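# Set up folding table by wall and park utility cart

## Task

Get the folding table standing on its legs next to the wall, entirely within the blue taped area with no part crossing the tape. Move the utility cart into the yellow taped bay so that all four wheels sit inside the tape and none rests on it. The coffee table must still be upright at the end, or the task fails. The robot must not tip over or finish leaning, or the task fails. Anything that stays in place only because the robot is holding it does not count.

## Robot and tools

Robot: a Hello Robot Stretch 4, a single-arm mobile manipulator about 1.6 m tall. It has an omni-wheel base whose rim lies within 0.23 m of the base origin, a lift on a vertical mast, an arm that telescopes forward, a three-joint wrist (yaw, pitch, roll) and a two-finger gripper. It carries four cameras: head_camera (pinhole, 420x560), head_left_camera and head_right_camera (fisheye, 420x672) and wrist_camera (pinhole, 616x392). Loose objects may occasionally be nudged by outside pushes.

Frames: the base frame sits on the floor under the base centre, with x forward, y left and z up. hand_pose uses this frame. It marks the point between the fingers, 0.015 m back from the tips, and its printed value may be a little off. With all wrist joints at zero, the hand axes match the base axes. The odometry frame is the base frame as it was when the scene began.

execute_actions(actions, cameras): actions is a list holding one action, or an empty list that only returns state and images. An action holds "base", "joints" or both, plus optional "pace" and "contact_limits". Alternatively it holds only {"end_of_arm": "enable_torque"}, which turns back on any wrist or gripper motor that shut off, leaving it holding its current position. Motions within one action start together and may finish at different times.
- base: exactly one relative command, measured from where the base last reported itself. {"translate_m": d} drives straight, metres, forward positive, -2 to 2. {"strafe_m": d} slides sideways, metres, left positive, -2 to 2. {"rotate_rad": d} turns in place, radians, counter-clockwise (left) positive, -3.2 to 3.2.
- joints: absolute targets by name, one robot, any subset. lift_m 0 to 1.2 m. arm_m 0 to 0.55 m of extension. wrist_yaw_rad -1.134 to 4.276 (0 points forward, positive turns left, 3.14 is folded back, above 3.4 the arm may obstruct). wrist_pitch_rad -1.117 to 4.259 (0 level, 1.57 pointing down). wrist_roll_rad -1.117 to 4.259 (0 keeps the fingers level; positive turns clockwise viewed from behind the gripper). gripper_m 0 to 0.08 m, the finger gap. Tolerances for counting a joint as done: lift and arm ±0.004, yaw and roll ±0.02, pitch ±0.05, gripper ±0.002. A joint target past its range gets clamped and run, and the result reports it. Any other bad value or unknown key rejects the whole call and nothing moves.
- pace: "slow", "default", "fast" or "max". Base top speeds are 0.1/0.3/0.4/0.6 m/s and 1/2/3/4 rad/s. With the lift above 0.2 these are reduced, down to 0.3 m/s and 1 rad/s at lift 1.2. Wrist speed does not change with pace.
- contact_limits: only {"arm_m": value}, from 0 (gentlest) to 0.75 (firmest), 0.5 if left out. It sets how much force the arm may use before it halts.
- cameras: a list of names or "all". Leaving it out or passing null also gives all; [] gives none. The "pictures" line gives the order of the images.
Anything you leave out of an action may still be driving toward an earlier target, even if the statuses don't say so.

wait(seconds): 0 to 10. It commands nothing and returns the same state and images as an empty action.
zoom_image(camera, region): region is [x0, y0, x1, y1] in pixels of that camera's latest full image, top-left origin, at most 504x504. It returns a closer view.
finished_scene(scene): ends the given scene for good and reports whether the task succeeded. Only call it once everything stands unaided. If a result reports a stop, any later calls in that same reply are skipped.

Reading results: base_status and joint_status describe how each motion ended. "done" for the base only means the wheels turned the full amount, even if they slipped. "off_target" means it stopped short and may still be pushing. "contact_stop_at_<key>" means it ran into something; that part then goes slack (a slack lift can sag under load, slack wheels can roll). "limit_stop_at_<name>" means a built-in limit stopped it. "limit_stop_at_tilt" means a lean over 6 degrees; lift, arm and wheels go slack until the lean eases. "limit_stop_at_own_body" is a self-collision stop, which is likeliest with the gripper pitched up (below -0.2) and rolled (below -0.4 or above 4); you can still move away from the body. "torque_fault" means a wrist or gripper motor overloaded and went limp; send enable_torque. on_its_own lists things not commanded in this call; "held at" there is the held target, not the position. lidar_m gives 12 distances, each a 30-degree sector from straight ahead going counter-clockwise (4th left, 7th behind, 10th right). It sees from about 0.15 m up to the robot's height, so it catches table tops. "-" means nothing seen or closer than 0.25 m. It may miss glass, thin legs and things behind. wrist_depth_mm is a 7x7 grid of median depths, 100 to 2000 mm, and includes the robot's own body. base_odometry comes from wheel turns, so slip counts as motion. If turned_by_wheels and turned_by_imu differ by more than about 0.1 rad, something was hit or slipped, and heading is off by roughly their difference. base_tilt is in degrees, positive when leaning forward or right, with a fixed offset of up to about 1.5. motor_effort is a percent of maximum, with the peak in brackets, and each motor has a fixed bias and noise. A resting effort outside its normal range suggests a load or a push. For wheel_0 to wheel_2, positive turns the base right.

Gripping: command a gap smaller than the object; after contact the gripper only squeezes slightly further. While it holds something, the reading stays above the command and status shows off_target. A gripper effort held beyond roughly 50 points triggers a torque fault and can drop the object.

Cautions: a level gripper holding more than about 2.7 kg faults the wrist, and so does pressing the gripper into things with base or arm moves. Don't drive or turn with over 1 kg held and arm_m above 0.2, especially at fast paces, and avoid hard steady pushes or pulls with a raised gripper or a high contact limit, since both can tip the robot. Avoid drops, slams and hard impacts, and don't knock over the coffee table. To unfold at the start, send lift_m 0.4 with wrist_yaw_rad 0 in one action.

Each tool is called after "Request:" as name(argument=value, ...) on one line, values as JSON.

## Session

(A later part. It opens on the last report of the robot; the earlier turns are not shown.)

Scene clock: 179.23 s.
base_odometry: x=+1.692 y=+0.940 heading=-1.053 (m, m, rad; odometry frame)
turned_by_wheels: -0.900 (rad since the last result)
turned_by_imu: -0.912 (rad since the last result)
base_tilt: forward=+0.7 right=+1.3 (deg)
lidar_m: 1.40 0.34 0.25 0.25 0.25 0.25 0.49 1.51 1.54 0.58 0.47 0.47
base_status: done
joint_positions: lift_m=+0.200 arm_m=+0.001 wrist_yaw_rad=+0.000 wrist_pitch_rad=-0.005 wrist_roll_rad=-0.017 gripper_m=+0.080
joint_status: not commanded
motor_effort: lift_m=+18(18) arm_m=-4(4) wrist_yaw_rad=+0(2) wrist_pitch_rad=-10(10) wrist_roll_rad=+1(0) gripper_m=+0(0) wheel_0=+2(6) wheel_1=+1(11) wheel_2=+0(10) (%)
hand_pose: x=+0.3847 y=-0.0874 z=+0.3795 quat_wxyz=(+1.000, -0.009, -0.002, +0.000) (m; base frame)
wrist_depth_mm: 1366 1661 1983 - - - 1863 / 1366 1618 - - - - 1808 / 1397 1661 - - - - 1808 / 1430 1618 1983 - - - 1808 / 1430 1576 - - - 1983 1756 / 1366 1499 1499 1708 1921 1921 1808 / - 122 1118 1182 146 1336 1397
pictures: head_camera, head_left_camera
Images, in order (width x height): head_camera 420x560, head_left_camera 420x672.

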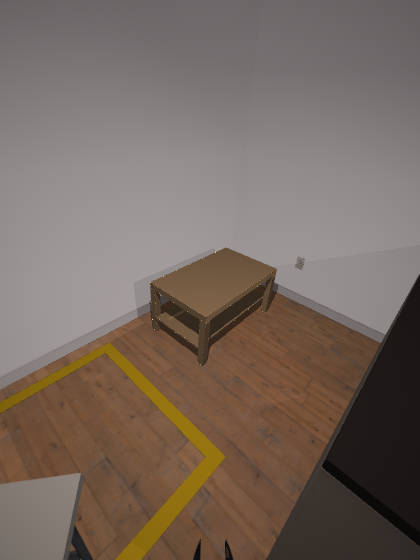

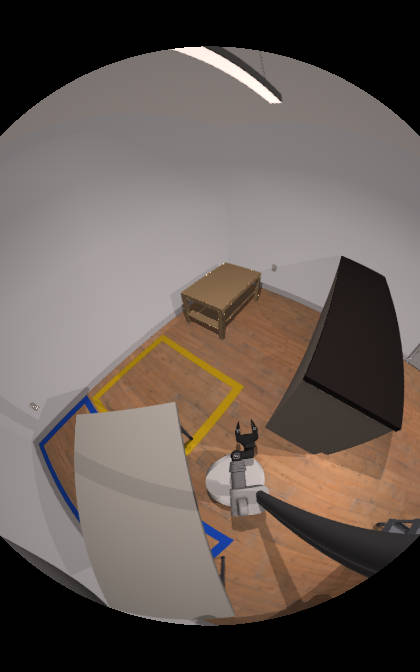

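Request:
execute_actions(actions=[{"base":{"strafe_m":0.05}}], cameras=[])

Request:
execute_actions(actions=[{"base":{"translate_m":0.8}}], cameras=[])

Request:
execute_actions(actions=[{"base":{"rotate_rad":2.0}}], cameras=["head_left_camera","head_camera"])

Scene clock: 188.93 s.
base_odometry: x=+1.735 y=+0.964 heading=-1.053 (m, m, rad; odometry frame)
turned_by_wheels: +0.000 (rad since the last result)
turned_by_imu: -0.001 (rad since the last result)
base_tilt: forward=+0.7 right=+1.3 (deg)
lidar_m: 1.41 0.27 0.25 0.25 0.26 0.25 0.39 1.55 1.57 0.62 0.52 0.52
base_status: done
joint_positions: lift_m=+0.200 arm_m=+0.001 wrist_yaw_rad=+0.000 wrist_pitch_rad=-0.005 wrist_roll_rad=-0.017 gripper_m=+0.080
joint_status: not commanded
motor_effort: lift_m=+18(18) arm_m=-4(4) wrist_yaw_rad=-1(1) wrist_pitch_rad=-10(10) wrist_roll_rad=+0(1) gripper_m=+0(0) wheel_0=+1(5) wheel_1=-1(12) wheel_2=+1(0) (%)
hand_pose: x=+0.3847 y=-0.0874 z=+0.3795 quat_wxyz=(+1.000, -0.009, -0.002, +0.000) (m; base frame)
wrist_depth_mm: 1336 1618 1921 - - - 1863 / 1336 1576 1983 - - - 1808 / 1336 1576 1921 - - - 1808 / 1366 1576 1863 - - - 1808 / 1366 1618 1983 - - 1983 1808 / 1336 1537 1537 1576 1921 1983 1808 / - 122 1098 1182 146 1366 1397
pictures: none
No camera images: the call's "cameras" was empty. Leave "cameras" out to get every camera's image.

Scene clock: 193.10 s.
base_odometry: x=+2.131 y=+0.269 heading=-1.053 (m, m, rad; odometry frame)
turned_by_wheels: +0.000 (rad since the last result)
turned_by_imu: -0.003 (rad since the last result)
base_tilt: forward=+0.7 right=+1.3 (deg)
lidar_m: 0.61 0.93 1.06 1.21 0.57 0.44 0.69 0.51 0.49 0.57 0.92 0.81
base_status: done
joint_positions: lift_m=+0.200 arm_m=+0.001 wrist_yaw_rad=+0.000 wrist_pitch_rad=-0.005 wrist_roll_rad=-0.017 gripper_m=+0.080
joint_status: not commanded
motor_effort: lift_m=+18(18) arm_m=-4(4) wrist_yaw_rad=-1(0) wrist_pitch_rad=-7(10) wrist_roll_rad=+0(1) gripper_m=+0(0) wheel_0=+2(5) wheel_1=+0(11) wheel_2=+0(8) (%)
hand_pose: x=+0.3847 y=-0.0874 z=+0.3795 quat_wxyz=(+1.000, -0.009, -0.002, +0.000) (m; base frame)
wrist_depth_mm: 866 1042 1255 1618 1808 1537 1366 / 878 1042 1255 1618 1808 1499 1366 / 866 1060 1281 1661 1756 1499 1308 / 854 647 1182 1537 1661 1430 1281 / 831 1008 1182 413 1618 1366 1281 / 842 1008 1182 1025 1576 1397 1255 / - 122 627 676 146 1078 1229
pictures: none
No camera images: the call's "cameras" was empty. Leave "cameras" out to get every camera's image.

Scene clock: 195.40 s.
base_odometry: x=+2.131 y=+0.269 heading=+0.947 (m, m, rad; odometry frame)
turned_by_wheels: +2.000 (rad since the last result)
turned_by_imu: +2.025 (rad since the last result)
base_tilt: forward=+0.7 right=+1.3 (deg)
lidar_m: 0.64 0.42 0.61 2.20 0.49 0.55 0.87 0.97 0.58 0.83 1.07 1.18
base_status: done
joint_positions: lift_m=+0.200 arm_m=+0.001 wrist_yaw_rad=+0.000 wrist_pitch_rad=-0.005 wrist_roll_rad=-0.017 gripper_m=+0.080
joint_status: not commanded
motor_effort: lift_m=+18(18) arm_m=-5(5) wrist_yaw_rad=-2(2) wrist_pitch_rad=-10(10) wrist_roll_rad=+0(0) gripper_m=+0(0) wheel_0=-3(9) wheel_1=+0(5) wheel_2=+0(9) (%)
hand_pose: x=+0.3847 y=-0.0874 z=+0.3795 quat_wxyz=(+1.000, -0.009, -0.002, +0.000) (m; base frame)
wrist_depth_mm: 603 591 1921 - 1618 1205 960 / 1537 1661 1921 - 1618 1160 946 / 1576 1661 1921 - 1576 1160 946 / 1576 1708 1863 - 1537 1138 931 / 1576 1618 1863 1983 1464 1098 891 / 1255 1464 1808 1863 1430 1078 891 / - 122 1098 1205 146 1008 878
pictures: head_camera, head_left_camera
Images, in order (width x height): head_camera 420x560, head_left_camera 420x672.

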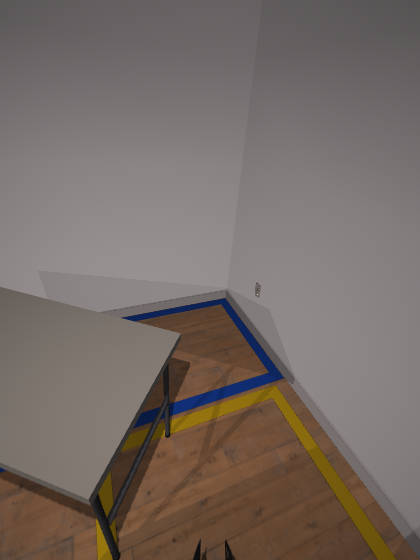

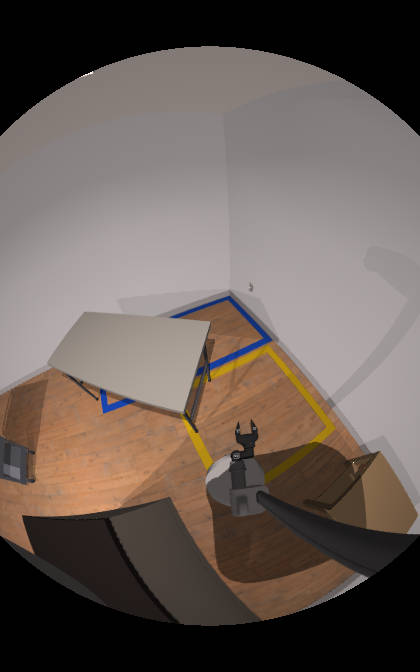

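Request:
execute_actions(actions=[{"base":{"rotate_rad":0.33}}], cameras=[])

Request:
execute_actions(actions=[{"base":{"translate_m":-0.1}}], cameras=[])

Request:
execute_actions(actions=[{"base":{"strafe_m":0.3}}])

Scene clock: 210.77 s.
base_odometry: x=+2.131 y=+0.269 heading=+1.277 (m, m, rad; odometry frame)
turned_by_wheels: +0.330 (rad since the last result)
turned_by_imu: +0.333 (rad since the last result)
base_tilt: forward=+0.7 right=+1.3 (deg)
lidar_m: 0.44 0.44 2.21 0.48 0.51 0.70 1.69 0.58 0.67 1.07 1.09 1.44
base_status: done
joint_positions: lift_m=+0.200 arm_m=+0.001 wrist_yaw_rad=+0.000 wrist_pitch_rad=-0.005 wrist_roll_rad=-0.017 gripper_m=+0.080
joint_status: not commanded
motor_effort: lift_m=+18(18) arm_m=-4(5) wrist_yaw_rad=-2(3) wrist_pitch_rad=-9(10) wrist_roll_rad=+0(1) gripper_m=+0(0) wheel_0=-1(6) wheel_1=+0(7) wheel_2=+0(9) (%)
hand_pose: x=+0.3847 y=-0.0874 z=+0.3795 quat_wxyz=(+1.000, -0.009, -0.002, +0.000) (m; base frame)
wrist_depth_mm: 544 569 549 559 1983 1983 1366 / 788 842 798 741 1921 1983 1366 / 1756 1756 1863 1863 1921 1863 1336 / 1708 1756 1808 1808 1863 1863 1308 / 1708 1756 1808 1863 1863 1808 1281 / 1537 1661 1464 1537 1863 1756 1255 / - 122 1098 1118 146 1366 1229
pictures: none
No camera images: the call's "cameras" was empty. Leave "cameras" out to get every camera's image.

Scene clock: 212.30 s.
base_odometry: x=+2.102 y=+0.174 heading=+1.277 (m, m, rad; odometry frame)
turned_by_wheels: +0.000 (rad since the last result)
turned_by_imu: +0.000 (rad since the last result)
base_tilt: forward=+0.6 right=+1.3 (deg)
lidar_m: 0.53 0.60 2.23 0.49 0.50 0.68 1.63 0.54 0.53 1.07 1.10 1.45
base_status: done
joint_positions: lift_m=+0.200 arm_m=+0.001 wrist_yaw_rad=+0.000 wrist_pitch_rad=-0.005 wrist_roll_rad=-0.017 gripper_m=+0.080
joint_status: not commanded
motor_effort: lift_m=+18(18) arm_m=-4(4) wrist_yaw_rad=-2(2) wrist_pitch_rad=-10(9) wrist_roll_rad=+0(1) gripper_m=+0(0) wheel_0=-1(6) wheel_1=+1(3) wheel_2=-1(6) (%)
hand_pose: x=+0.3847 y=-0.0874 z=+0.3795 quat_wxyz=(+1.000, -0.009, -0.002, +0.000) (m; base frame)
wrist_depth_mm: 597 549 549 640 - 1983 1366 / 842 768 798 759 - 1921 1366 / 1863 1863 1983 1983 - 1863 1366 / 1756 1863 1921 1921 1983 1863 1308 / 1336 1863 1921 1921 1983 1756 1308 / 1255 439 1464 1708 1863 1756 1281 / - 122 1098 1160 146 1366 1229
pictures: none
No camera images: the call's "cameras" was empty. Leave "cameras" out to get every camera's image.

Scene clock: 214.63 s.
base_odometry: x=+1.815 y=+0.261 heading=+1.277 (m, m, rad; odometry frame)
turned_by_wheels: +0.000 (rad since the last result)
turned_by_imu: -0.001 (rad since the last result)
base_tilt: forward=+0.7 right=+1.3 (deg)
lidar_m: 0.57 0.85 0.25 0.25 0.25 0.27 0.65 1.02 0.77 1.37 1.41 0.54
base_status: done
joint_positions: lift_m=+0.200 arm_m=+0.001 wrist_yaw_rad=+0.000 wrist_pitch_rad=-0.005 wrist_roll_rad=-0.017 gripper_m=+0.080
joint_status: not commanded
motor_effort: lift_m=+18(18) arm_m=-4(4) wrist_yaw_rad=-1(1) wrist_pitch_rad=-11(11) wrist_roll_rad=+1(1) gripper_m=+0(0) wheel_0=+0(10) wheel_1=+0(9) wheel_2=+0(2) (%)
hand_pose: x=+0.3847 y=-0.0874 z=+0.3795 quat_wxyz=(+1.000, -0.009, -0.002, +0.000) (m; base frame)
wrist_depth_mm: 1863 603 554 530 484 554 1863 / 878 842 798 750 668 741 1808 / 1808 1863 1863 1921 1983 - 1708 / 1808 1808 1863 1921 1983 - 1756 / 1808 1808 1863 1921 1983 1983 1661 / 1499 1661 1808 1921 492 1983 1708 / - 122 1118 1182 146 1336 1430
pictures: head_camera, head_left_camera, head_right_camera, wrist_camera
Images, in order (width x height): head_camera 420x560, head_left_camera 420x672, head_right_camera 420x672, wrist_camera 616x392.

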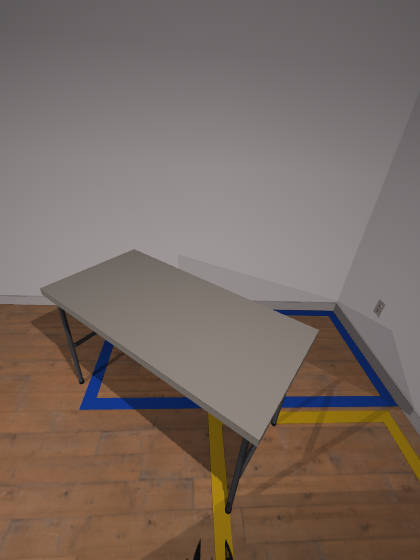

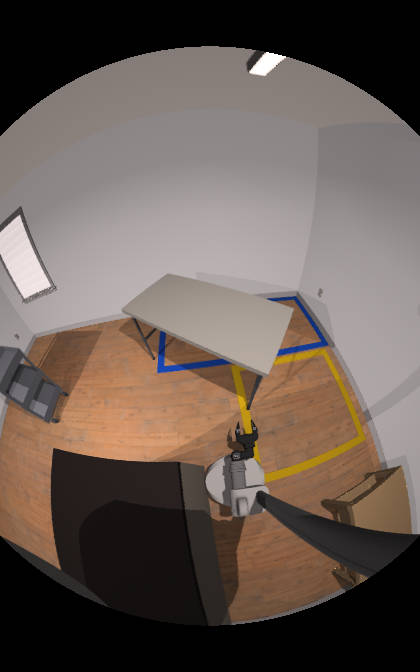

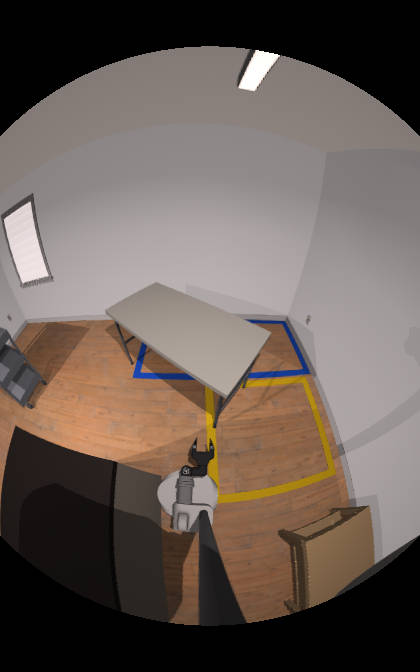

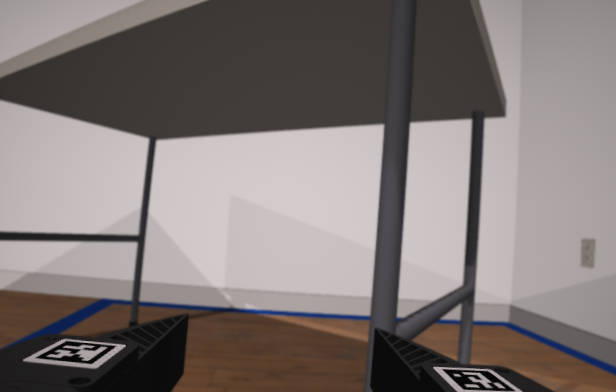

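Request:
execute_actions(actions=[{"base":{"rotate_rad":-0.15}}], cameras=["wrist_camera"])

Request:
execute_actions(actions=[{"joints":{"arm_m":0.12},"pace":"slow"}], cameras=["wrist_camera"])

Scene clock: 223.87 s.
base_odometry: x=+1.815 y=+0.261 heading=+1.127 (m, m, rad; odometry frame)
turned_by_wheels: -0.150 (rad since the last result)
turned_by_imu: -0.152 (rad since the last result)
base_tilt: forward=+0.7 right=+1.4 (deg)
lidar_m: 0.56 0.71 0.25 0.25 0.25 0.25 0.48 1.26 0.77 0.93 1.39 0.76
base_status: done
joint_positions: lift_m=+0.200 arm_m=+0.001 wrist_yaw_rad=+0.000 wrist_pitch_rad=-0.005 wrist_roll_rad=-0.017 gripper_m=+0.080
joint_status: not commanded
motor_effort: lift_m=+18(18) arm_m=-4(4) wrist_yaw_rad=-2(1) wrist_pitch_rad=-10(10) wrist_roll_rad=+0(1) gripper_m=+0(0) wheel_0=+3(7) wheel_1=+1(3) wheel_2=+0(4) (%)
hand_pose: x=+0.3847 y=-0.0874 z=+0.3795 quat_wxyz=(+1.000, -0.009, -0.002, +0.000) (m; base frame)
wrist_depth_mm: 603 574 554 504 591 1983 1499 / 891 842 798 683 778 1921 1499 / 1661 1808 1921 - - 1983 1430 / 1661 1808 1921 1983 - 1863 1430 / 1661 1708 1921 - - 1863 1397 / 1464 1708 1863 549 1921 1756 1397 / - 122 1098 1078 146 1366 1336
pictures: wrist_camera
Images, in order (width x height): wrist_camera 616x392.

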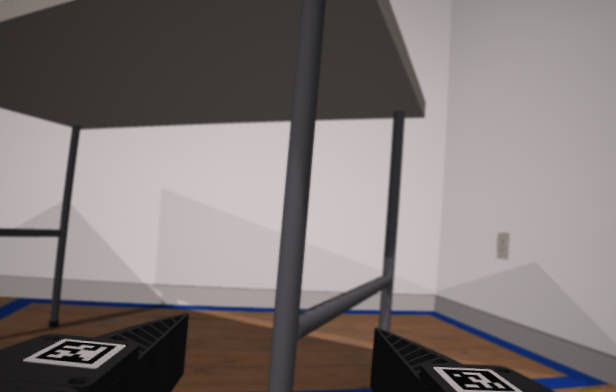

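Scene clock: 226.33 s.
base_odometry: x=+1.815 y=+0.261 heading=+1.127 (m, m, rad; odometry frame)
turned_by_wheels: +0.000 (rad since the last result)
turned_by_imu: +0.000 (rad since the last result)
base_tilt: forward=+0.7 right=+1.3 (deg)
lidar_m: 0.56 0.70 0.25 0.25 0.25 0.25 0.43 1.26 0.76 0.93 1.38 0.77
base_status: not commanded
joint_positions: lift_m=+0.200 arm_m=+0.119 wrist_yaw_rad=+0.000 wrist_pitch_rad=-0.005 wrist_roll_rad=-0.017 gripper_m=+0.080
joint_status: all done
motor_effort: lift_m=+18(18) arm_m=+4(3) wrist_yaw_rad=-1(2) wrist_pitch_rad=-9(10) wrist_roll_rad=+1(1) gripper_m=+0(0) wheel_0=+2(2) wheel_1=+1(1) wheel_2=+0(0) (%)
hand_pose: x=+0.5028 y=-0.0874 z=+0.3795 quat_wxyz=(+1.000, -0.009, -0.002, +0.000) (m; base frame)
wrist_depth_mm: 609 580 559 496 521 1983 1430 / 878 842 798 661 715 1921 1499 / 1618 1661 1756 1863 1983 1921 1430 / 1537 1708 1808 1863 - 1863 1366 / 1537 1708 1756 1863 - 1808 1397 / 1430 1576 1756 1576 1708 1708 1397 / - 122 1098 291 146 1366 1281
pictures: wrist_camera
Images, in order (width x height): wrist_camera 616x392.

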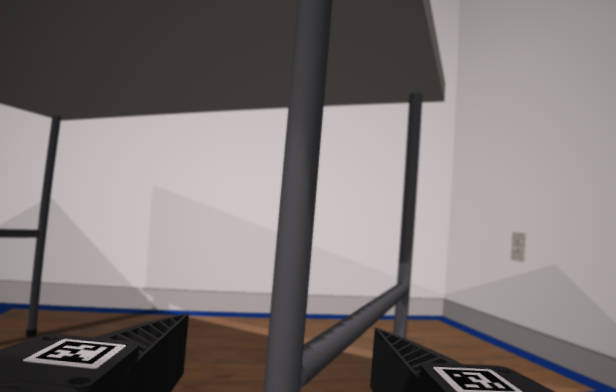

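Centred on the leg; pushing with the arm.

Request:
execute_actions(actions=[{"joints":{"arm_m":0.55},"pace":"slow","contact_limits":{"arm_m":0.75}}])

Scene clock: 234.50 s.
base_odometry: x=+1.815 y=+0.260 heading=+1.126 (m, m, rad; odometry frame)
turned_by_wheels: -0.001 (rad since the last result)
turned_by_imu: -0.002 (rad since the last result)
base_tilt: forward=+0.7 right=+1.3 (deg)
lidar_m: 0.80 0.95 0.25 0.25 0.25 0.25 0.46 1.24 0.78 0.93 1.37 1.65
base_status: not commanded
joint_positions: lift_m=+0.200 arm_m=+0.548 wrist_yaw_rad=-0.010 wrist_pitch_rad=-0.006 wrist_roll_rad=-0.017 gripper_m=+0.080
joint_status: all done
on_its_own: wrist_yaw_rad is at rest, and its effort (+28) is outside its rest range (-13 to +13)
motor_effort: lift_m=+18(18) arm_m=+9(9) wrist_yaw_rad=+28(29) wrist_pitch_rad=-5(7) wrist_roll_rad=+1(1) gripper_m=+0(0) wheel_0=+0(3) wheel_1=+1(2) wheel_2=-9(9) (%)
contact_limits: arm_m 0.75
hand_pose: x=+0.9311 y=-0.0896 z=+0.3798 quat_wxyz=(+1.000, -0.009, -0.003, -0.005) (m; base frame)
wrist_depth_mm: 603 580 549 - 508 1618 1336 / 1182 1229 1366 - 1499 1661 1336 / 1205 1281 1366 - 1537 1618 1281 / 1182 1255 1336 - 1537 1618 1281 / 1205 1281 1336 - 1537 1576 1281 / 1182 1255 1308 - 1537 1576 1255 / - 122 1042 - 146 1366 1205
pictures: head_camera, head_left_camera, head_right_camera, wrist_camera
Images, in order (width x height): head_camera 420x560, head_left_camera 420x672, head_right_camera 420x672, wrist_camera 616x392.

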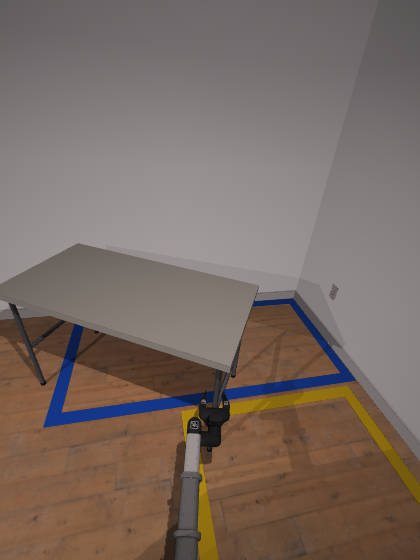

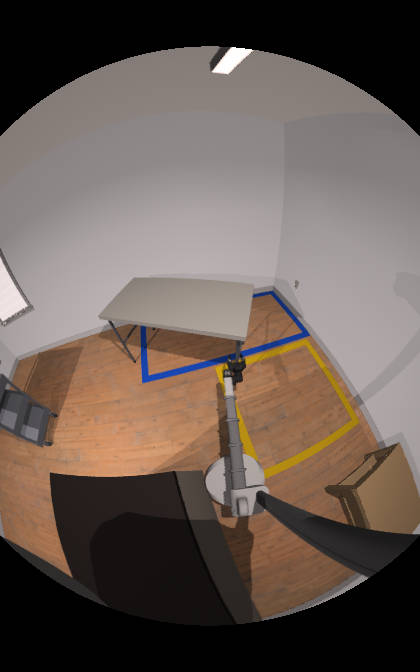

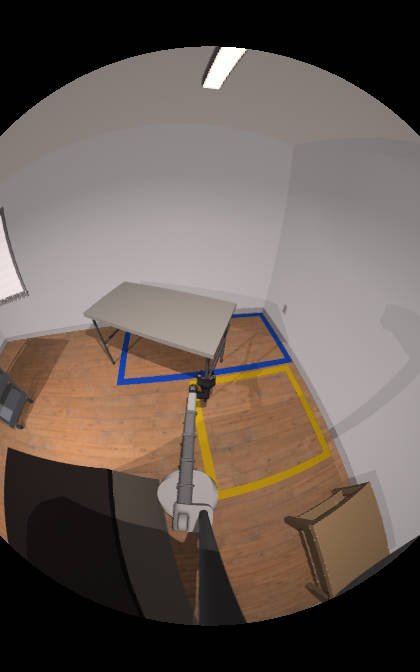

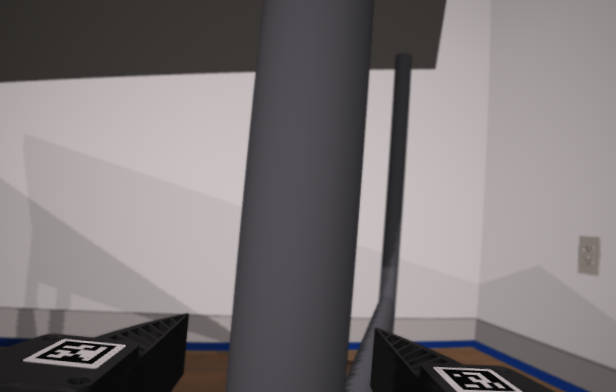

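Request:
execute_actions(actions=[{"base":{"translate_m":0.2},"pace":"slow"}])

Scene clock: 248.67 s.
base_odometry: x=+1.901 y=+0.441 heading=+1.125 (m, m, rad; odometry frame)
turned_by_wheels: -0.001 (rad since the last result)
turned_by_imu: -0.005 (rad since the last result)
base_tilt: forward=+0.7 right=+1.4 (deg)
lidar_m: 0.77 0.88 1.43 1.89 0.25 0.30 0.53 1.19 0.86 1.30 1.33 1.59
base_status: done
joint_positions: lift_m=+0.200 arm_m=+0.548 wrist_yaw_rad=-0.010 wrist_pitch_rad=-0.006 wrist_roll_rad=-0.017 gripper_m=+0.080
joint_status: not commanded
on_its_own: wrist_yaw_rad is at rest, and its effort (+27) is outside its rest range (-13 to +13)
motor_effort: lift_m=+18(18) arm_m=+9(9) wrist_yaw_rad=+27(28) wrist_pitch_rad=-6(5) wrist_roll_rad=+1(1) gripper_m=+0(0) wheel_0=-1(1) wheel_1=-1(2) wheel_2=-12(16) (%)
hand_pose: x=+0.9312 y=-0.0894 z=+0.3798 quat_wxyz=(+1.000, -0.009, -0.003, -0.005) (m; base frame)
wrist_depth_mm: 609 574 554 - 1366 1464 1308 / 1025 1098 1160 - 1366 1464 1281 / 1025 1078 1160 - 1308 1397 1255 / 1042 1078 1138 - 1336 1430 1205 / 1008 1078 1160 - 1336 1397 1205 / 1008 1060 1138 - 1308 1397 1182 / - 122 1078 - 146 1281 1160
pictures: head_camera, head_left_camera, head_right_camera, wrist_camera
Images, in order (width x height): head_camera 420x560, head_left_camera 420x672, head_right_camera 420x672, wrist_camera 616x392.

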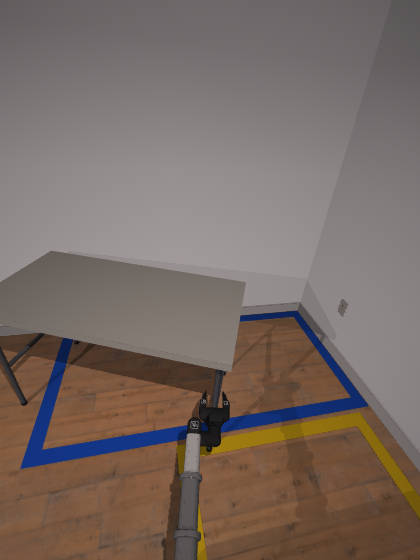

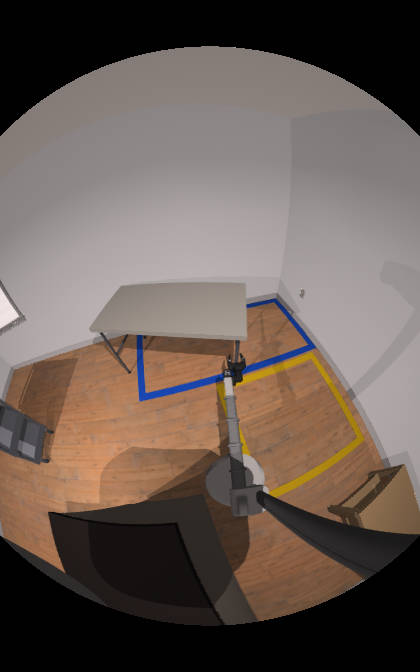

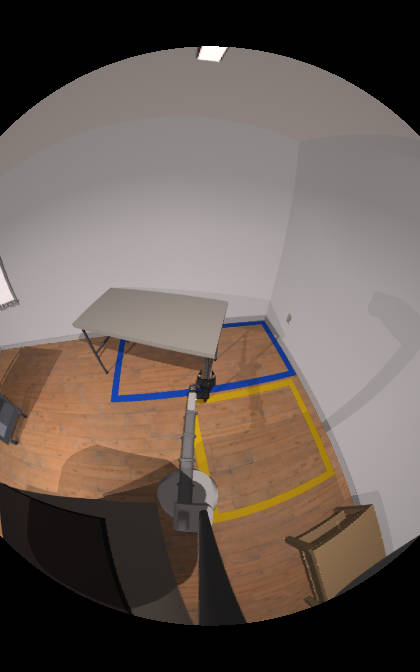

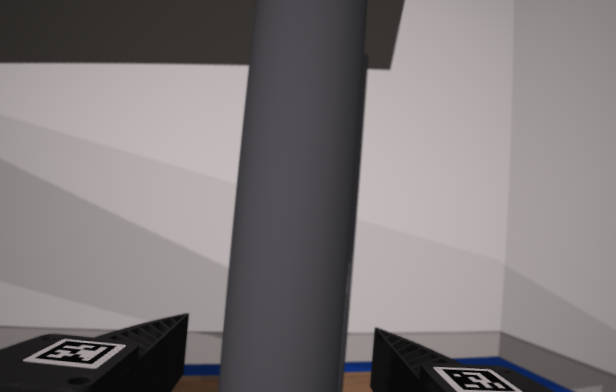

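Request:
execute_actions(actions=[{"base":{"translate_m":0.13},"pace":"slow"}], cameras=["head_camera"])

Request:
execute_actions(actions=[{"joints":{"arm_m":0}}], cameras=[])

Request:
execute_actions(actions=[{"base":{"rotate_rad":0.75}}], cameras=["head_camera","head_left_camera"])

Scene clock: 263.40 s.
base_odometry: x=+1.957 y=+0.558 heading=+1.124 (m, m, rad; odometry frame)
turned_by_wheels: -0.001 (rad since the last result)
turned_by_imu: -0.004 (rad since the last result)
base_tilt: forward=+0.7 right=+1.3 (deg)
lidar_m: 0.78 0.86 1.24 1.90 0.33 0.33 0.60 1.12 0.94 1.31 1.31 1.56
base_status: done
joint_positions: lift_m=+0.200 arm_m=+0.549 wrist_yaw_rad=-0.009 wrist_pitch_rad=-0.006 wrist_roll_rad=-0.017 gripper_m=+0.080
joint_status: not commanded
on_its_own: wrist_yaw_rad is at rest, and its effort (+25) is outside its rest range (-13 to +13)
motor_effort: lift_m=+18(18) arm_m=+8(9) wrist_yaw_rad=+25(26) wrist_pitch_rad=-4(4) wrist_roll_rad=+1(1) gripper_m=+0(0) wheel_0=-1(2) wheel_1=-1(4) wheel_2=-11(16) (%)
hand_pose: x=+0.9313 y=-0.0893 z=+0.3798 quat_wxyz=(+1.000, -0.009, -0.003, -0.005) (m; base frame)
wrist_depth_mm: 609 574 554 - 1205 1308 1255 / 931 960 1025 - 1205 1281 1229 / 904 960 1042 - 1182 1281 1229 / 917 960 1008 - 1160 1255 1205 / 891 946 991 - 1160 1255 1182 / 904 946 991 - 1138 1255 1160 / - 122 960 - 146 1229 1118
pictures: head_camera
Images, in order (width x height): head_camera 420x560.

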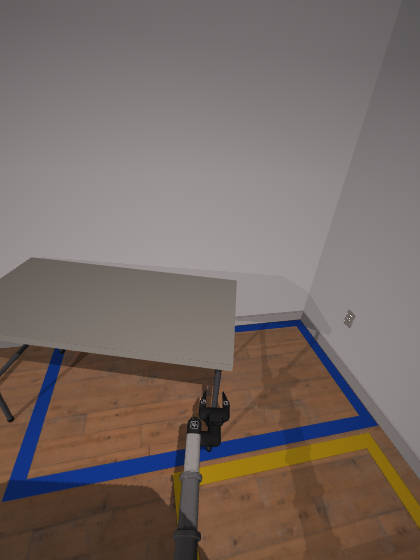

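Scene clock: 266.07 s.
base_odometry: x=+1.957 y=+0.558 heading=+1.125 (m, m, rad; odometry frame)
turned_by_wheels: +0.001 (rad since the last result)
turned_by_imu: +0.001 (rad since the last result)
base_tilt: forward=+0.7 right=+1.3 (deg)
lidar_m: 0.79 0.87 1.26 1.91 0.33 0.32 0.60 1.11 0.93 1.30 1.31 1.56
base_status: not commanded
joint_positions: lift_m=+0.200 arm_m=+0.001 wrist_yaw_rad=+0.000 wrist_pitch_rad=-0.005 wrist_roll_rad=-0.017 gripper_m=+0.080
joint_status: all done
motor_effort: lift_m=+18(18) arm_m=-5(8) wrist_yaw_rad=-1(26) wrist_pitch_rad=-8(10) wrist_roll_rad=+1(0) gripper_m=+0(0) wheel_0=+1(1) wheel_1=+0(1) wheel_2=+0(11) (%)
hand_pose: x=+0.3847 y=-0.0874 z=+0.3795 quat_wxyz=(+1.000, -0.009, -0.002, +0.000) (m; base frame)
wrist_depth_mm: 647 640 627 1708 1808 1808 1397 / 878 842 798 768 1756 1863 1397 / 1366 1499 1537 1661 1756 1808 1336 / 1397 1499 1537 1661 1756 1756 1336 / 1366 1464 1576 1618 1708 1708 1336 / 1366 1430 1537 1576 1756 1618 1281 / - 122 1118 1118 146 1397 1255
pictures: none
No camera images: the call's "cameras" was empty. Leave "cameras" out to get every camera's image.

Scene clock: 267.57 s.
base_odometry: x=+1.957 y=+0.558 heading=+1.875 (m, m, rad; odometry frame)
turned_by_wheels: +0.750 (rad since the last result)
turned_by_imu: +0.759 (rad since the last result)
base_tilt: forward=+0.7 right=+1.3 (deg)
lidar_m: 0.95 1.92 0.69 0.33 0.40 1.17 0.94 1.06 1.30 1.36 0.79 0.79
base_status: done
joint_positions: lift_m=+0.200 arm_m=+0.001 wrist_yaw_rad=+0.000 wrist_pitch_rad=-0.005 wrist_roll_rad=-0.017 gripper_m=+0.080
joint_status: not commanded
motor_effort: lift_m=+18(18) arm_m=-5(4) wrist_yaw_rad=-1(1) wrist_pitch_rad=-13(9) wrist_roll_rad=+1(0) gripper_m=+0(0) wheel_0=-1(5) wheel_1=-1(7) wheel_2=+0(5) (%)
hand_pose: x=+0.3847 y=-0.0874 z=+0.3795 quat_wxyz=(+1.000, -0.009, -0.002, +0.000) (m; base frame)
wrist_depth_mm: - - - 1921 1661 1499 549 / - - - 1808 809 676 634 / - - - 1281 1182 1060 1025 / - - - 1808 1576 1397 1281 / - - - 1708 1537 1430 1281 / 1576 1661 1808 1661 1537 1366 1255 / - 122 1098 1182 146 1281 1255
pictures: head_camera, head_left_camera
Images, in order (width x height): head_camera 420x560, head_left_camera 420x672.

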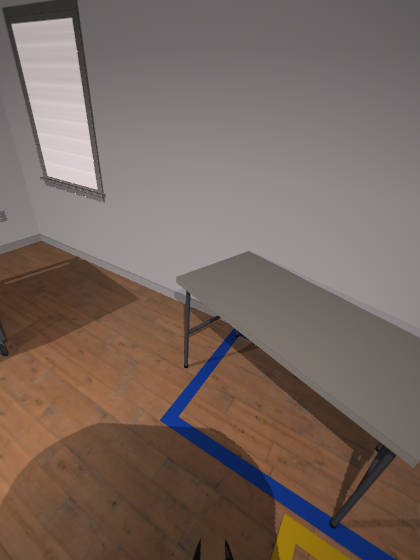

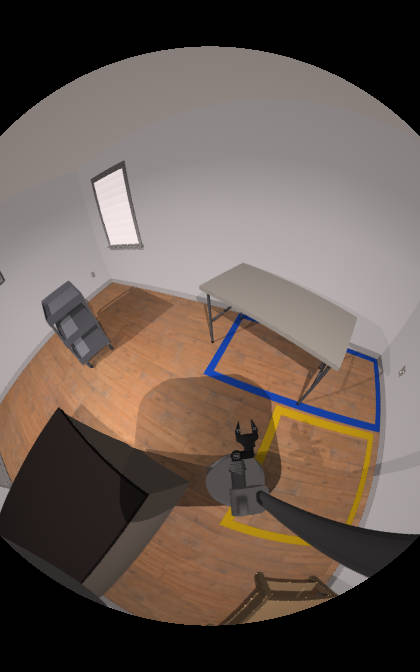

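Request:
execute_actions(actions=[{"base":{"translate_m":0.6}}], cameras=[])

Request:
execute_actions(actions=[{"base":{"rotate_rad":1.0}}], cameras=[])

Request:
execute_actions(actions=[{"base":{"translate_m":1.0}}], cameras=["head_left_camera","head_right_camera"])

Scene clock: 286.07 s.
base_odometry: x=+1.777 y=+1.130 heading=+1.875 (m, m, rad; odometry frame)
turned_by_wheels: +0.000 (rad since the last result)
turned_by_imu: -0.003 (rad since the last result)
base_tilt: forward=+0.7 right=+1.3 (deg)
lidar_m: 0.51 1.76 1.54 3.23 0.69 0.67 1.54 1.66 1.60 0.45 0.38 0.40
base_status: done
joint_positions: lift_m=+0.200 arm_m=+0.001 wrist_yaw_rad=+0.000 wrist_pitch_rad=-0.005 wrist_roll_rad=-0.017 gripper_m=+0.080
joint_status: not commanded
motor_effort: lift_m=+18(18) arm_m=-4(5) wrist_yaw_rad=-2(2) wrist_pitch_rad=-8(10) wrist_roll_rad=+1(0) gripper_m=+0(0) wheel_0=+2(4) wheel_1=-1(5) wheel_2=+0(8) (%)
hand_pose: x=+0.3847 y=-0.0874 z=+0.3795 quat_wxyz=(+1.000, -0.009, -0.002, +0.000) (m; base frame)
wrist_depth_mm: - 1618 549 535 508 496 488 / 1983 1618 1336 759 715 676 627 / 1863 1618 1336 1160 1025 960 866 / 1808 1537 1308 1160 1025 931 854 / 1756 1499 1308 1138 1025 931 842 / 1537 1397 1229 1118 991 891 831 / - 122 1078 1078 146 878 820
pictures: none
No camera images: the call's "cameras" was empty. Leave "cameras" out to get every camera's image.

Scene clock: 287.77 s.
base_odometry: x=+1.777 y=+1.130 heading=+2.875 (m, m, rad; odometry frame)
turned_by_wheels: +1.000 (rad since the last result)
turned_by_imu: +1.012 (rad since the last result)
base_tilt: forward=+0.7 right=+1.3 (deg)
lidar_m: 1.53 1.67 0.70 0.65 1.52 1.74 1.60 0.48 0.39 0.39 0.48 1.66
base_status: done
joint_positions: lift_m=+0.200 arm_m=+0.001 wrist_yaw_rad=+0.000 wrist_pitch_rad=-0.005 wrist_roll_rad=-0.017 gripper_m=+0.080
joint_status: not commanded
motor_effort: lift_m=+18(18) arm_m=-4(4) wrist_yaw_rad=+0(2) wrist_pitch_rad=-9(11) wrist_roll_rad=+1(1) gripper_m=+0(1) wheel_0=-3(7) wheel_1=-1(2) wheel_2=+1(9) (%)
hand_pose: x=+0.3847 y=-0.0874 z=+0.3795 quat_wxyz=(+1.000, -0.009, -0.002, +0.000) (m; base frame)
wrist_depth_mm: - - - - - - 1708 / - - - - - - 1661 / - - 1863 - - - 1618 / - - 1366 - - - 1576 / - - - - - - 1537 / 1499 1576 1366 1863 - 1983 1537 / - 122 1098 1182 146 1366 1366
pictures: none
No camera images: the call's "cameras" was empty. Leave "cameras" out to get every camera's image.

Scene clock: 292.60 s.
base_odometry: x=+0.813 y=+1.394 heading=+2.875 (m, m, rad; odometry frame)
turned_by_wheels: +0.000 (rad since the last result)
turned_by_imu: -0.004 (rad since the last result)
base_tilt: forward=+0.6 right=+1.3 (deg)
lidar_m: 0.53 0.57 2.66 2.01 0.83 1.01 1.37 0.79 0.73 1.16 1.20 1.60
base_status: done
joint_positions: lift_m=+0.200 arm_m=+0.001 wrist_yaw_rad=+0.000 wrist_pitch_rad=-0.005 wrist_roll_rad=-0.017 gripper_m=+0.080
joint_status: not commanded
motor_effort: lift_m=+18(18) arm_m=-4(4) wrist_yaw_rad=-1(1) wrist_pitch_rad=-9(9) wrist_roll_rad=+1(1) gripper_m=+0(0) wheel_0=+2(5) wheel_1=-1(8) wheel_2=+0(10) (%)
hand_pose: x=+0.3847 y=-0.0874 z=+0.3795 quat_wxyz=(+1.000, -0.009, -0.002, +0.000) (m; base frame)
wrist_depth_mm: 1921 741 621 1983 - - 1576 / 342 334 866 1983 - - 1576 / 336 327 397 1983 - - 1464 / 1808 366 504 1921 - - 1499 / 1808 976 1863 1983 1983 - 1464 / 854 854 931 1921 1983 1921 1430 / - 122 676 1182 146 1366 1336
pictures: head_left_camera, head_right_camera
Images, in order (width x height): head_left_camera 420x672, head_right_camera 420x672.

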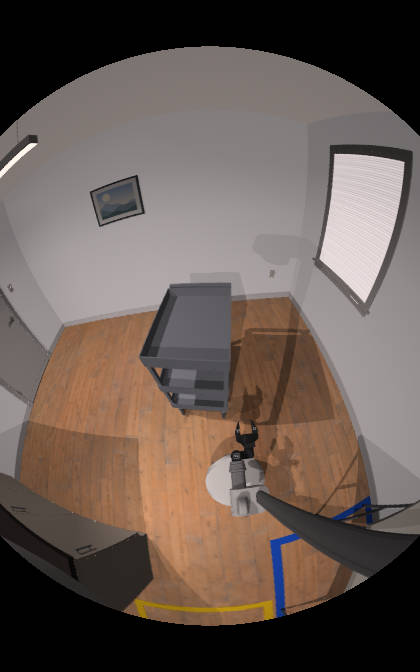

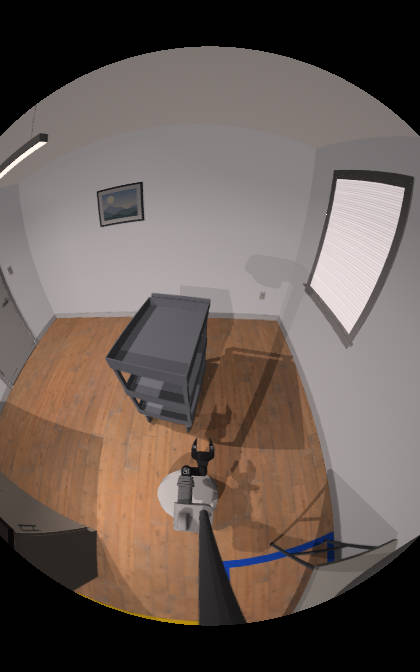

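Request:
execute_actions(actions=[{"base":{"strafe_m":-0.6}}], cameras=[])

Request:
execute_actions(actions=[{"base":{"translate_m":0.12}}], cameras=[])

Request:
execute_actions(actions=[{"base":{"rotate_rad":-3.1},"joints":{"lift_m":0.08},"pace":"slow"}])

Scene clock: 301.87 s.
base_odometry: x=+0.971 y=+1.972 heading=+2.875 (m, m, rad; odometry frame)
turned_by_wheels: +0.000 (rad since the last result)
turned_by_imu: +0.000 (rad since the last result)
base_tilt: forward=+0.7 right=+1.3 (deg)
lidar_m: 2.04 0.85 0.82 1.84 1.40 2.69 0.44 0.48 0.61 0.56 0.59 0.81
base_status: done
joint_positions: lift_m=+0.200 arm_m=+0.001 wrist_yaw_rad=+0.000 wrist_pitch_rad=-0.005 wrist_roll_rad=-0.017 gripper_m=+0.080
joint_status: not commanded
motor_effort: lift_m=+19(19) arm_m=-4(4) wrist_yaw_rad=-2(2) wrist_pitch_rad=-9(10) wrist_roll_rad=+1(0) gripper_m=+0(0) wheel_0=+1(9) wheel_1=+1(6) wheel_2=+0(2) (%)
hand_pose: x=+0.3847 y=-0.0874 z=+0.3794 quat_wxyz=(+1.000, -0.009, -0.002, +0.000) (m; base frame)
wrist_depth_mm: 917 1983 - - 1983 1025 691 / 1863 1983 - 1983 1863 960 707 / 1921 1983 1921 1983 1808 991 707 / 1863 1921 1921 1983 1708 960 691 / 1863 1863 1863 1983 1661 946 676 / 1430 1661 1808 1983 1537 917 668 / - 122 1098 1205 146 798 654
pictures: none
No camera images: the call's "cameras" was empty. Leave "cameras" out to get every camera's image.

Scene clock: 303.53 s.
base_odometry: x=+0.855 y=+2.004 heading=+2.875 (m, m, rad; odometry frame)
turned_by_wheels: +0.000 (rad since the last result)
turned_by_imu: -0.001 (rad since the last result)
base_tilt: forward=+0.7 right=+1.3 (deg)
lidar_m: 1.97 0.83 0.73 2.44 1.43 2.79 0.57 0.62 0.61 0.55 0.58 0.81
base_status: done
joint_positions: lift_m=+0.200 arm_m=+0.001 wrist_yaw_rad=+0.000 wrist_pitch_rad=-0.005 wrist_roll_rad=-0.017 gripper_m=+0.080
joint_status: not commanded
motor_effort: lift_m=+19(19) arm_m=-4(4) wrist_yaw_rad=-1(1) wrist_pitch_rad=-8(10) wrist_roll_rad=+1(1) gripper_m=+0(0) wheel_0=+0(7) wheel_1=-1(8) wheel_2=+1(9) (%)
hand_pose: x=+0.3847 y=-0.0874 z=+0.3794 quat_wxyz=(+1.000, -0.009, -0.002, +0.000) (m; base frame)
wrist_depth_mm: 1756 1863 1921 1921 1921 1008 676 / 1808 1863 1808 1863 1863 960 707 / 1808 1756 1863 1863 1808 976 699 / 1756 1808 1863 1921 1661 960 691 / 1708 1756 1808 1863 1618 931 676 / 1537 1661 1756 1808 1499 904 654 / - 122 1098 1182 146 798 640
pictures: none
No camera images: the call's "cameras" was empty. Leave "cameras" out to get every camera's image.

Scene clock: 307.93 s.
base_odometry: x=+0.855 y=+2.004 heading=-0.225 (m, m, rad; odometry frame)
turned_by_wheels: -3.100 (rad since the last result)
turned_by_imu: -3.140 (rad since the last result)
base_tilt: forward=+0.7 right=+1.3 (deg)
lidar_m: 0.53 0.64 0.59 0.57 0.60 0.81 2.00 0.81 0.71 2.17 1.43 2.75
base_status: done
joint_positions: lift_m=+0.080 arm_m=+0.001 wrist_yaw_rad=+0.000 wrist_pitch_rad=-0.005 wrist_roll_rad=-0.017 gripper_m=+0.080
joint_status: all done
motor_effort: lift_m=+18(17) arm_m=-5(4) wrist_yaw_rad=-1(1) wrist_pitch_rad=-8(11) wrist_roll_rad=+1(1) gripper_m=+0(0) wheel_0=+3(5) wheel_1=+1(6) wheel_2=+1(4) (%)
hand_pose: x=+0.3847 y=-0.0874 z=+0.2595 quat_wxyz=(+1.000, -0.009, -0.002, +0.000) (m; base frame)
wrist_depth_mm: 960 842 759 788 - - - / 1098 1430 1078 1078 - - - / 1098 1708 - - - - - / 1008 1499 - - - - - / 1138 1863 - - - - - / 1042 1182 1182 1397 1576 1661 1808 / - 122 788 854 146 976 1008
pictures: head_camera, head_left_camera, head_right_camera, wrist_camera
Images, in order (width x height): head_camera 420x560, head_left_camera 420x672, head_right_camera 420x672, wrist_camera 616x392.

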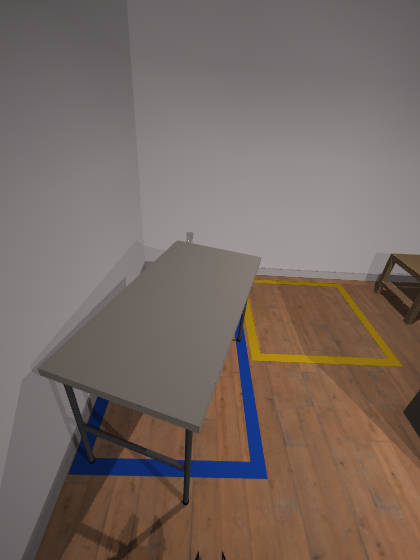

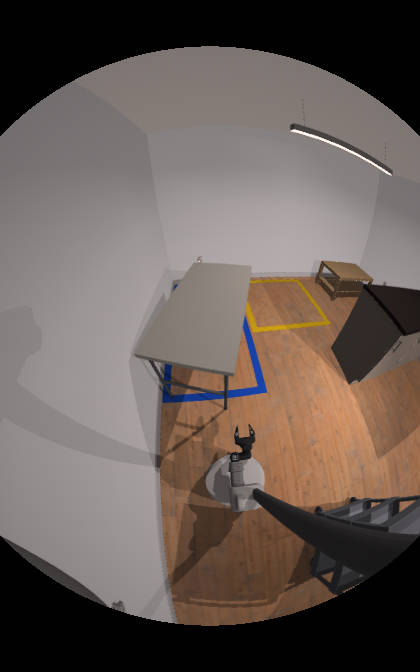

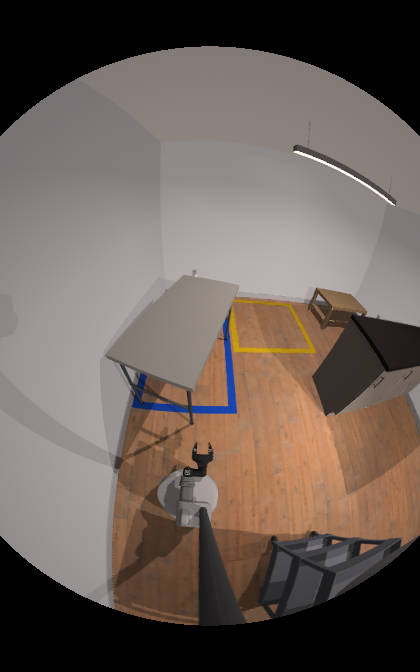

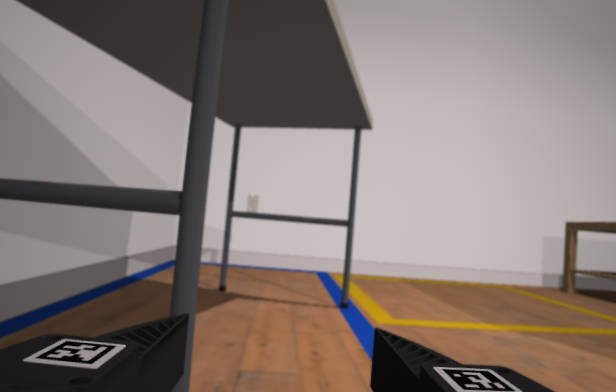

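Request:
execute_actions(actions=[{"base":{"strafe_m":0.075}}], cameras=[])

Request:
execute_actions(actions=[{"joints":{"arm_m":0.12},"pace":"slow"}], cameras=["wrist_camera"])

Scene clock: 317.23 s.
base_odometry: x=+0.872 y=+2.077 heading=-0.225 (m, m, rad; odometry frame)
turned_by_wheels: +0.000 (rad since the last result)
turned_by_imu: -0.001 (rad since the last result)
base_tilt: forward=+0.7 right=+1.4 (deg)
lidar_m: 0.55 0.68 0.51 0.50 0.50 0.72 1.91 0.90 0.78 2.21 1.50 2.80
base_status: done
joint_positions: lift_m=+0.080 arm_m=+0.001 wrist_yaw_rad=+0.000 wrist_pitch_rad=-0.005 wrist_roll_rad=-0.017 gripper_m=+0.080
joint_status: not commanded
motor_effort: lift_m=+18(18) arm_m=-4(5) wrist_yaw_rad=-2(2) wrist_pitch_rad=-10(10) wrist_roll_rad=+1(1) gripper_m=+0(0) wheel_0=+1(7) wheel_1=-1(10) wheel_2=+0(2) (%)
hand_pose: x=+0.3847 y=-0.0874 z=+0.2595 quat_wxyz=(+1.000, -0.009, -0.002, +0.000) (m; base frame)
wrist_depth_mm: 904 831 798 732 - - - / 946 1366 1160 1008 - - - / 976 1537 - 1618 - - - / 891 1308 - - - - - / 1025 1618 - - - - - / 976 1182 1255 1397 1576 1708 1863 / - 122 699 854 146 976 1025
pictures: none
No camera images: the call's "cameras" was empty. Leave "cameras" out to get every camera's image.

Scene clock: 319.70 s.
base_odometry: x=+0.872 y=+2.077 heading=-0.225 (m, m, rad; odometry frame)
turned_by_wheels: +0.000 (rad since the last result)
turned_by_imu: +0.000 (rad since the last result)
base_tilt: forward=+0.7 right=+1.3 (deg)
lidar_m: 0.55 0.66 0.51 0.48 0.52 0.72 1.89 0.86 0.80 2.21 1.48 2.80
base_status: not commanded
joint_positions: lift_m=+0.080 arm_m=+0.119 wrist_yaw_rad=+0.000 wrist_pitch_rad=-0.005 wrist_roll_rad=-0.017 gripper_m=+0.080
joint_status: all done
motor_effort: lift_m=+18(18) arm_m=+5(4) wrist_yaw_rad=+0(1) wrist_pitch_rad=-9(10) wrist_roll_rad=+1(1) gripper_m=+0(0) wheel_0=+1(1) wheel_1=-1(1) wheel_2=+0(0) (%)
hand_pose: x=+0.5028 y=-0.0874 z=+0.2595 quat_wxyz=(+1.000, -0.009, -0.002, +0.000) (m; base frame)
wrist_depth_mm: 917 891 798 732 - - - / 946 1430 1160 1008 1281 - - / 991 1537 - - - - - / 878 298 276 - - - - / 1025 1576 - - - - - / 991 1182 991 1430 1537 1708 1863 / - 122 263 842 146 976 1025
pictures: wrist_camera
Images, in order (width x height): wrist_camera 616x392.

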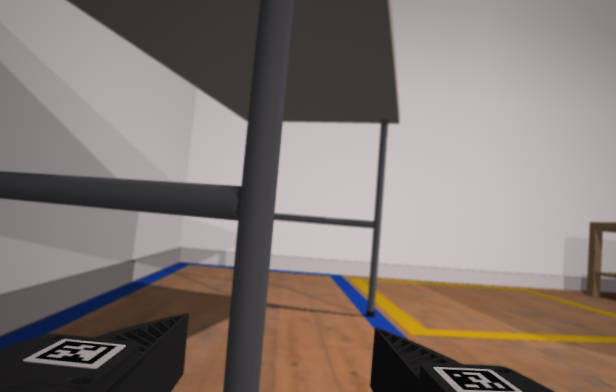

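Request:
execute_actions(actions=[{"joints":{"arm_m":0.45},"pace":"slow","contact_limits":{"arm_m":0.75}}])

Scene clock: 331.63 s.
base_odometry: x=+0.871 y=+2.077 heading=-0.225 (m, m, rad; odometry frame)
turned_by_wheels: +0.000 (rad since the last result)
turned_by_imu: -0.002 (rad since the last result)
base_tilt: forward=+0.7 right=+1.4 (deg)
lidar_m: 0.67 0.72 0.53 0.48 0.52 0.73 1.90 0.88 0.79 2.22 1.49 2.79
base_status: not commanded
joint_positions: lift_m=+0.080 arm_m=+0.448 wrist_yaw_rad=-0.006 wrist_pitch_rad=-0.006 wrist_roll_rad=-0.017 gripper_m=+0.080
joint_status: all done
on_its_own: wrist_yaw_rad is at rest, and its effort (+17) is outside its rest range (-13 to +13)
motor_effort: lift_m=+18(18) arm_m=+10(14) wrist_yaw_rad=+17(21) wrist_pitch_rad=-7(9) wrist_roll_rad=+1(1) gripper_m=+0(0) wheel_0=+3(3) wheel_1=+2(2) wheel_2=-10(9) (%)
contact_limits: arm_m 0.75
hand_pose: x=+0.8313 y=-0.0887 z=+0.2599 quat_wxyz=(+1.000, -0.009, -0.003, -0.003) (m; base frame)
wrist_depth_mm: 946 1229 - 768 788 - - / 991 1281 - 1098 1182 - - / - - - - - - - / - - - - - - - / 1042 - - - - - - / 976 - 1308 1464 1576 1708 1863 / - - 798 842 146 960 1008
pictures: head_camera, head_left_camera, head_right_camera, wrist_camera
Images, in order (width x height): head_camera 420x560, head_left_camera 420x672, head_right_camera 420x672, wrist_camera 616x392.

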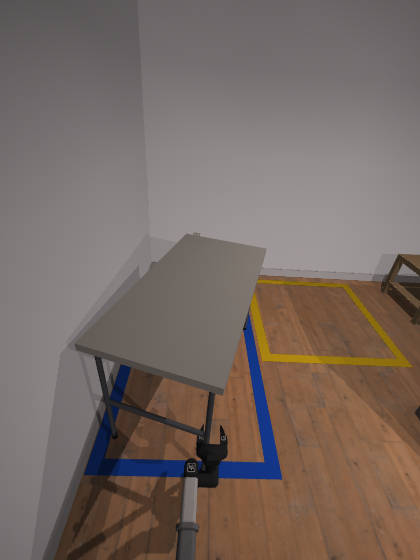

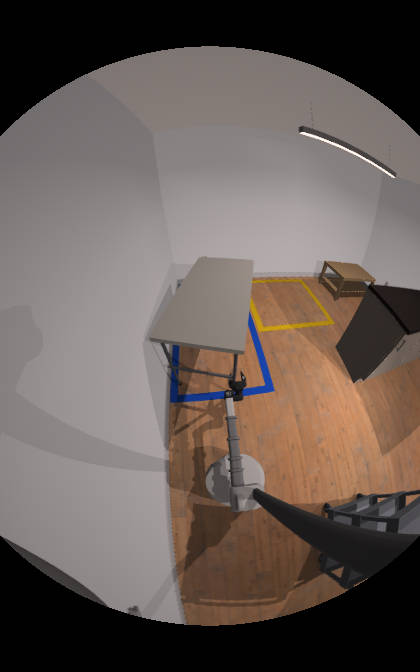

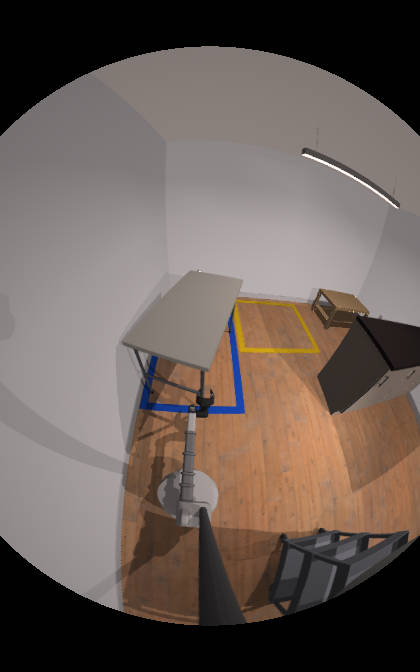

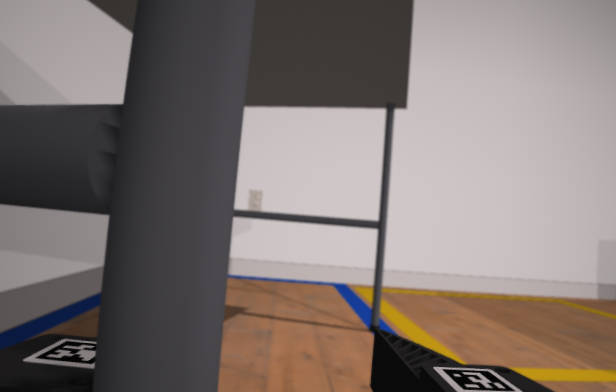

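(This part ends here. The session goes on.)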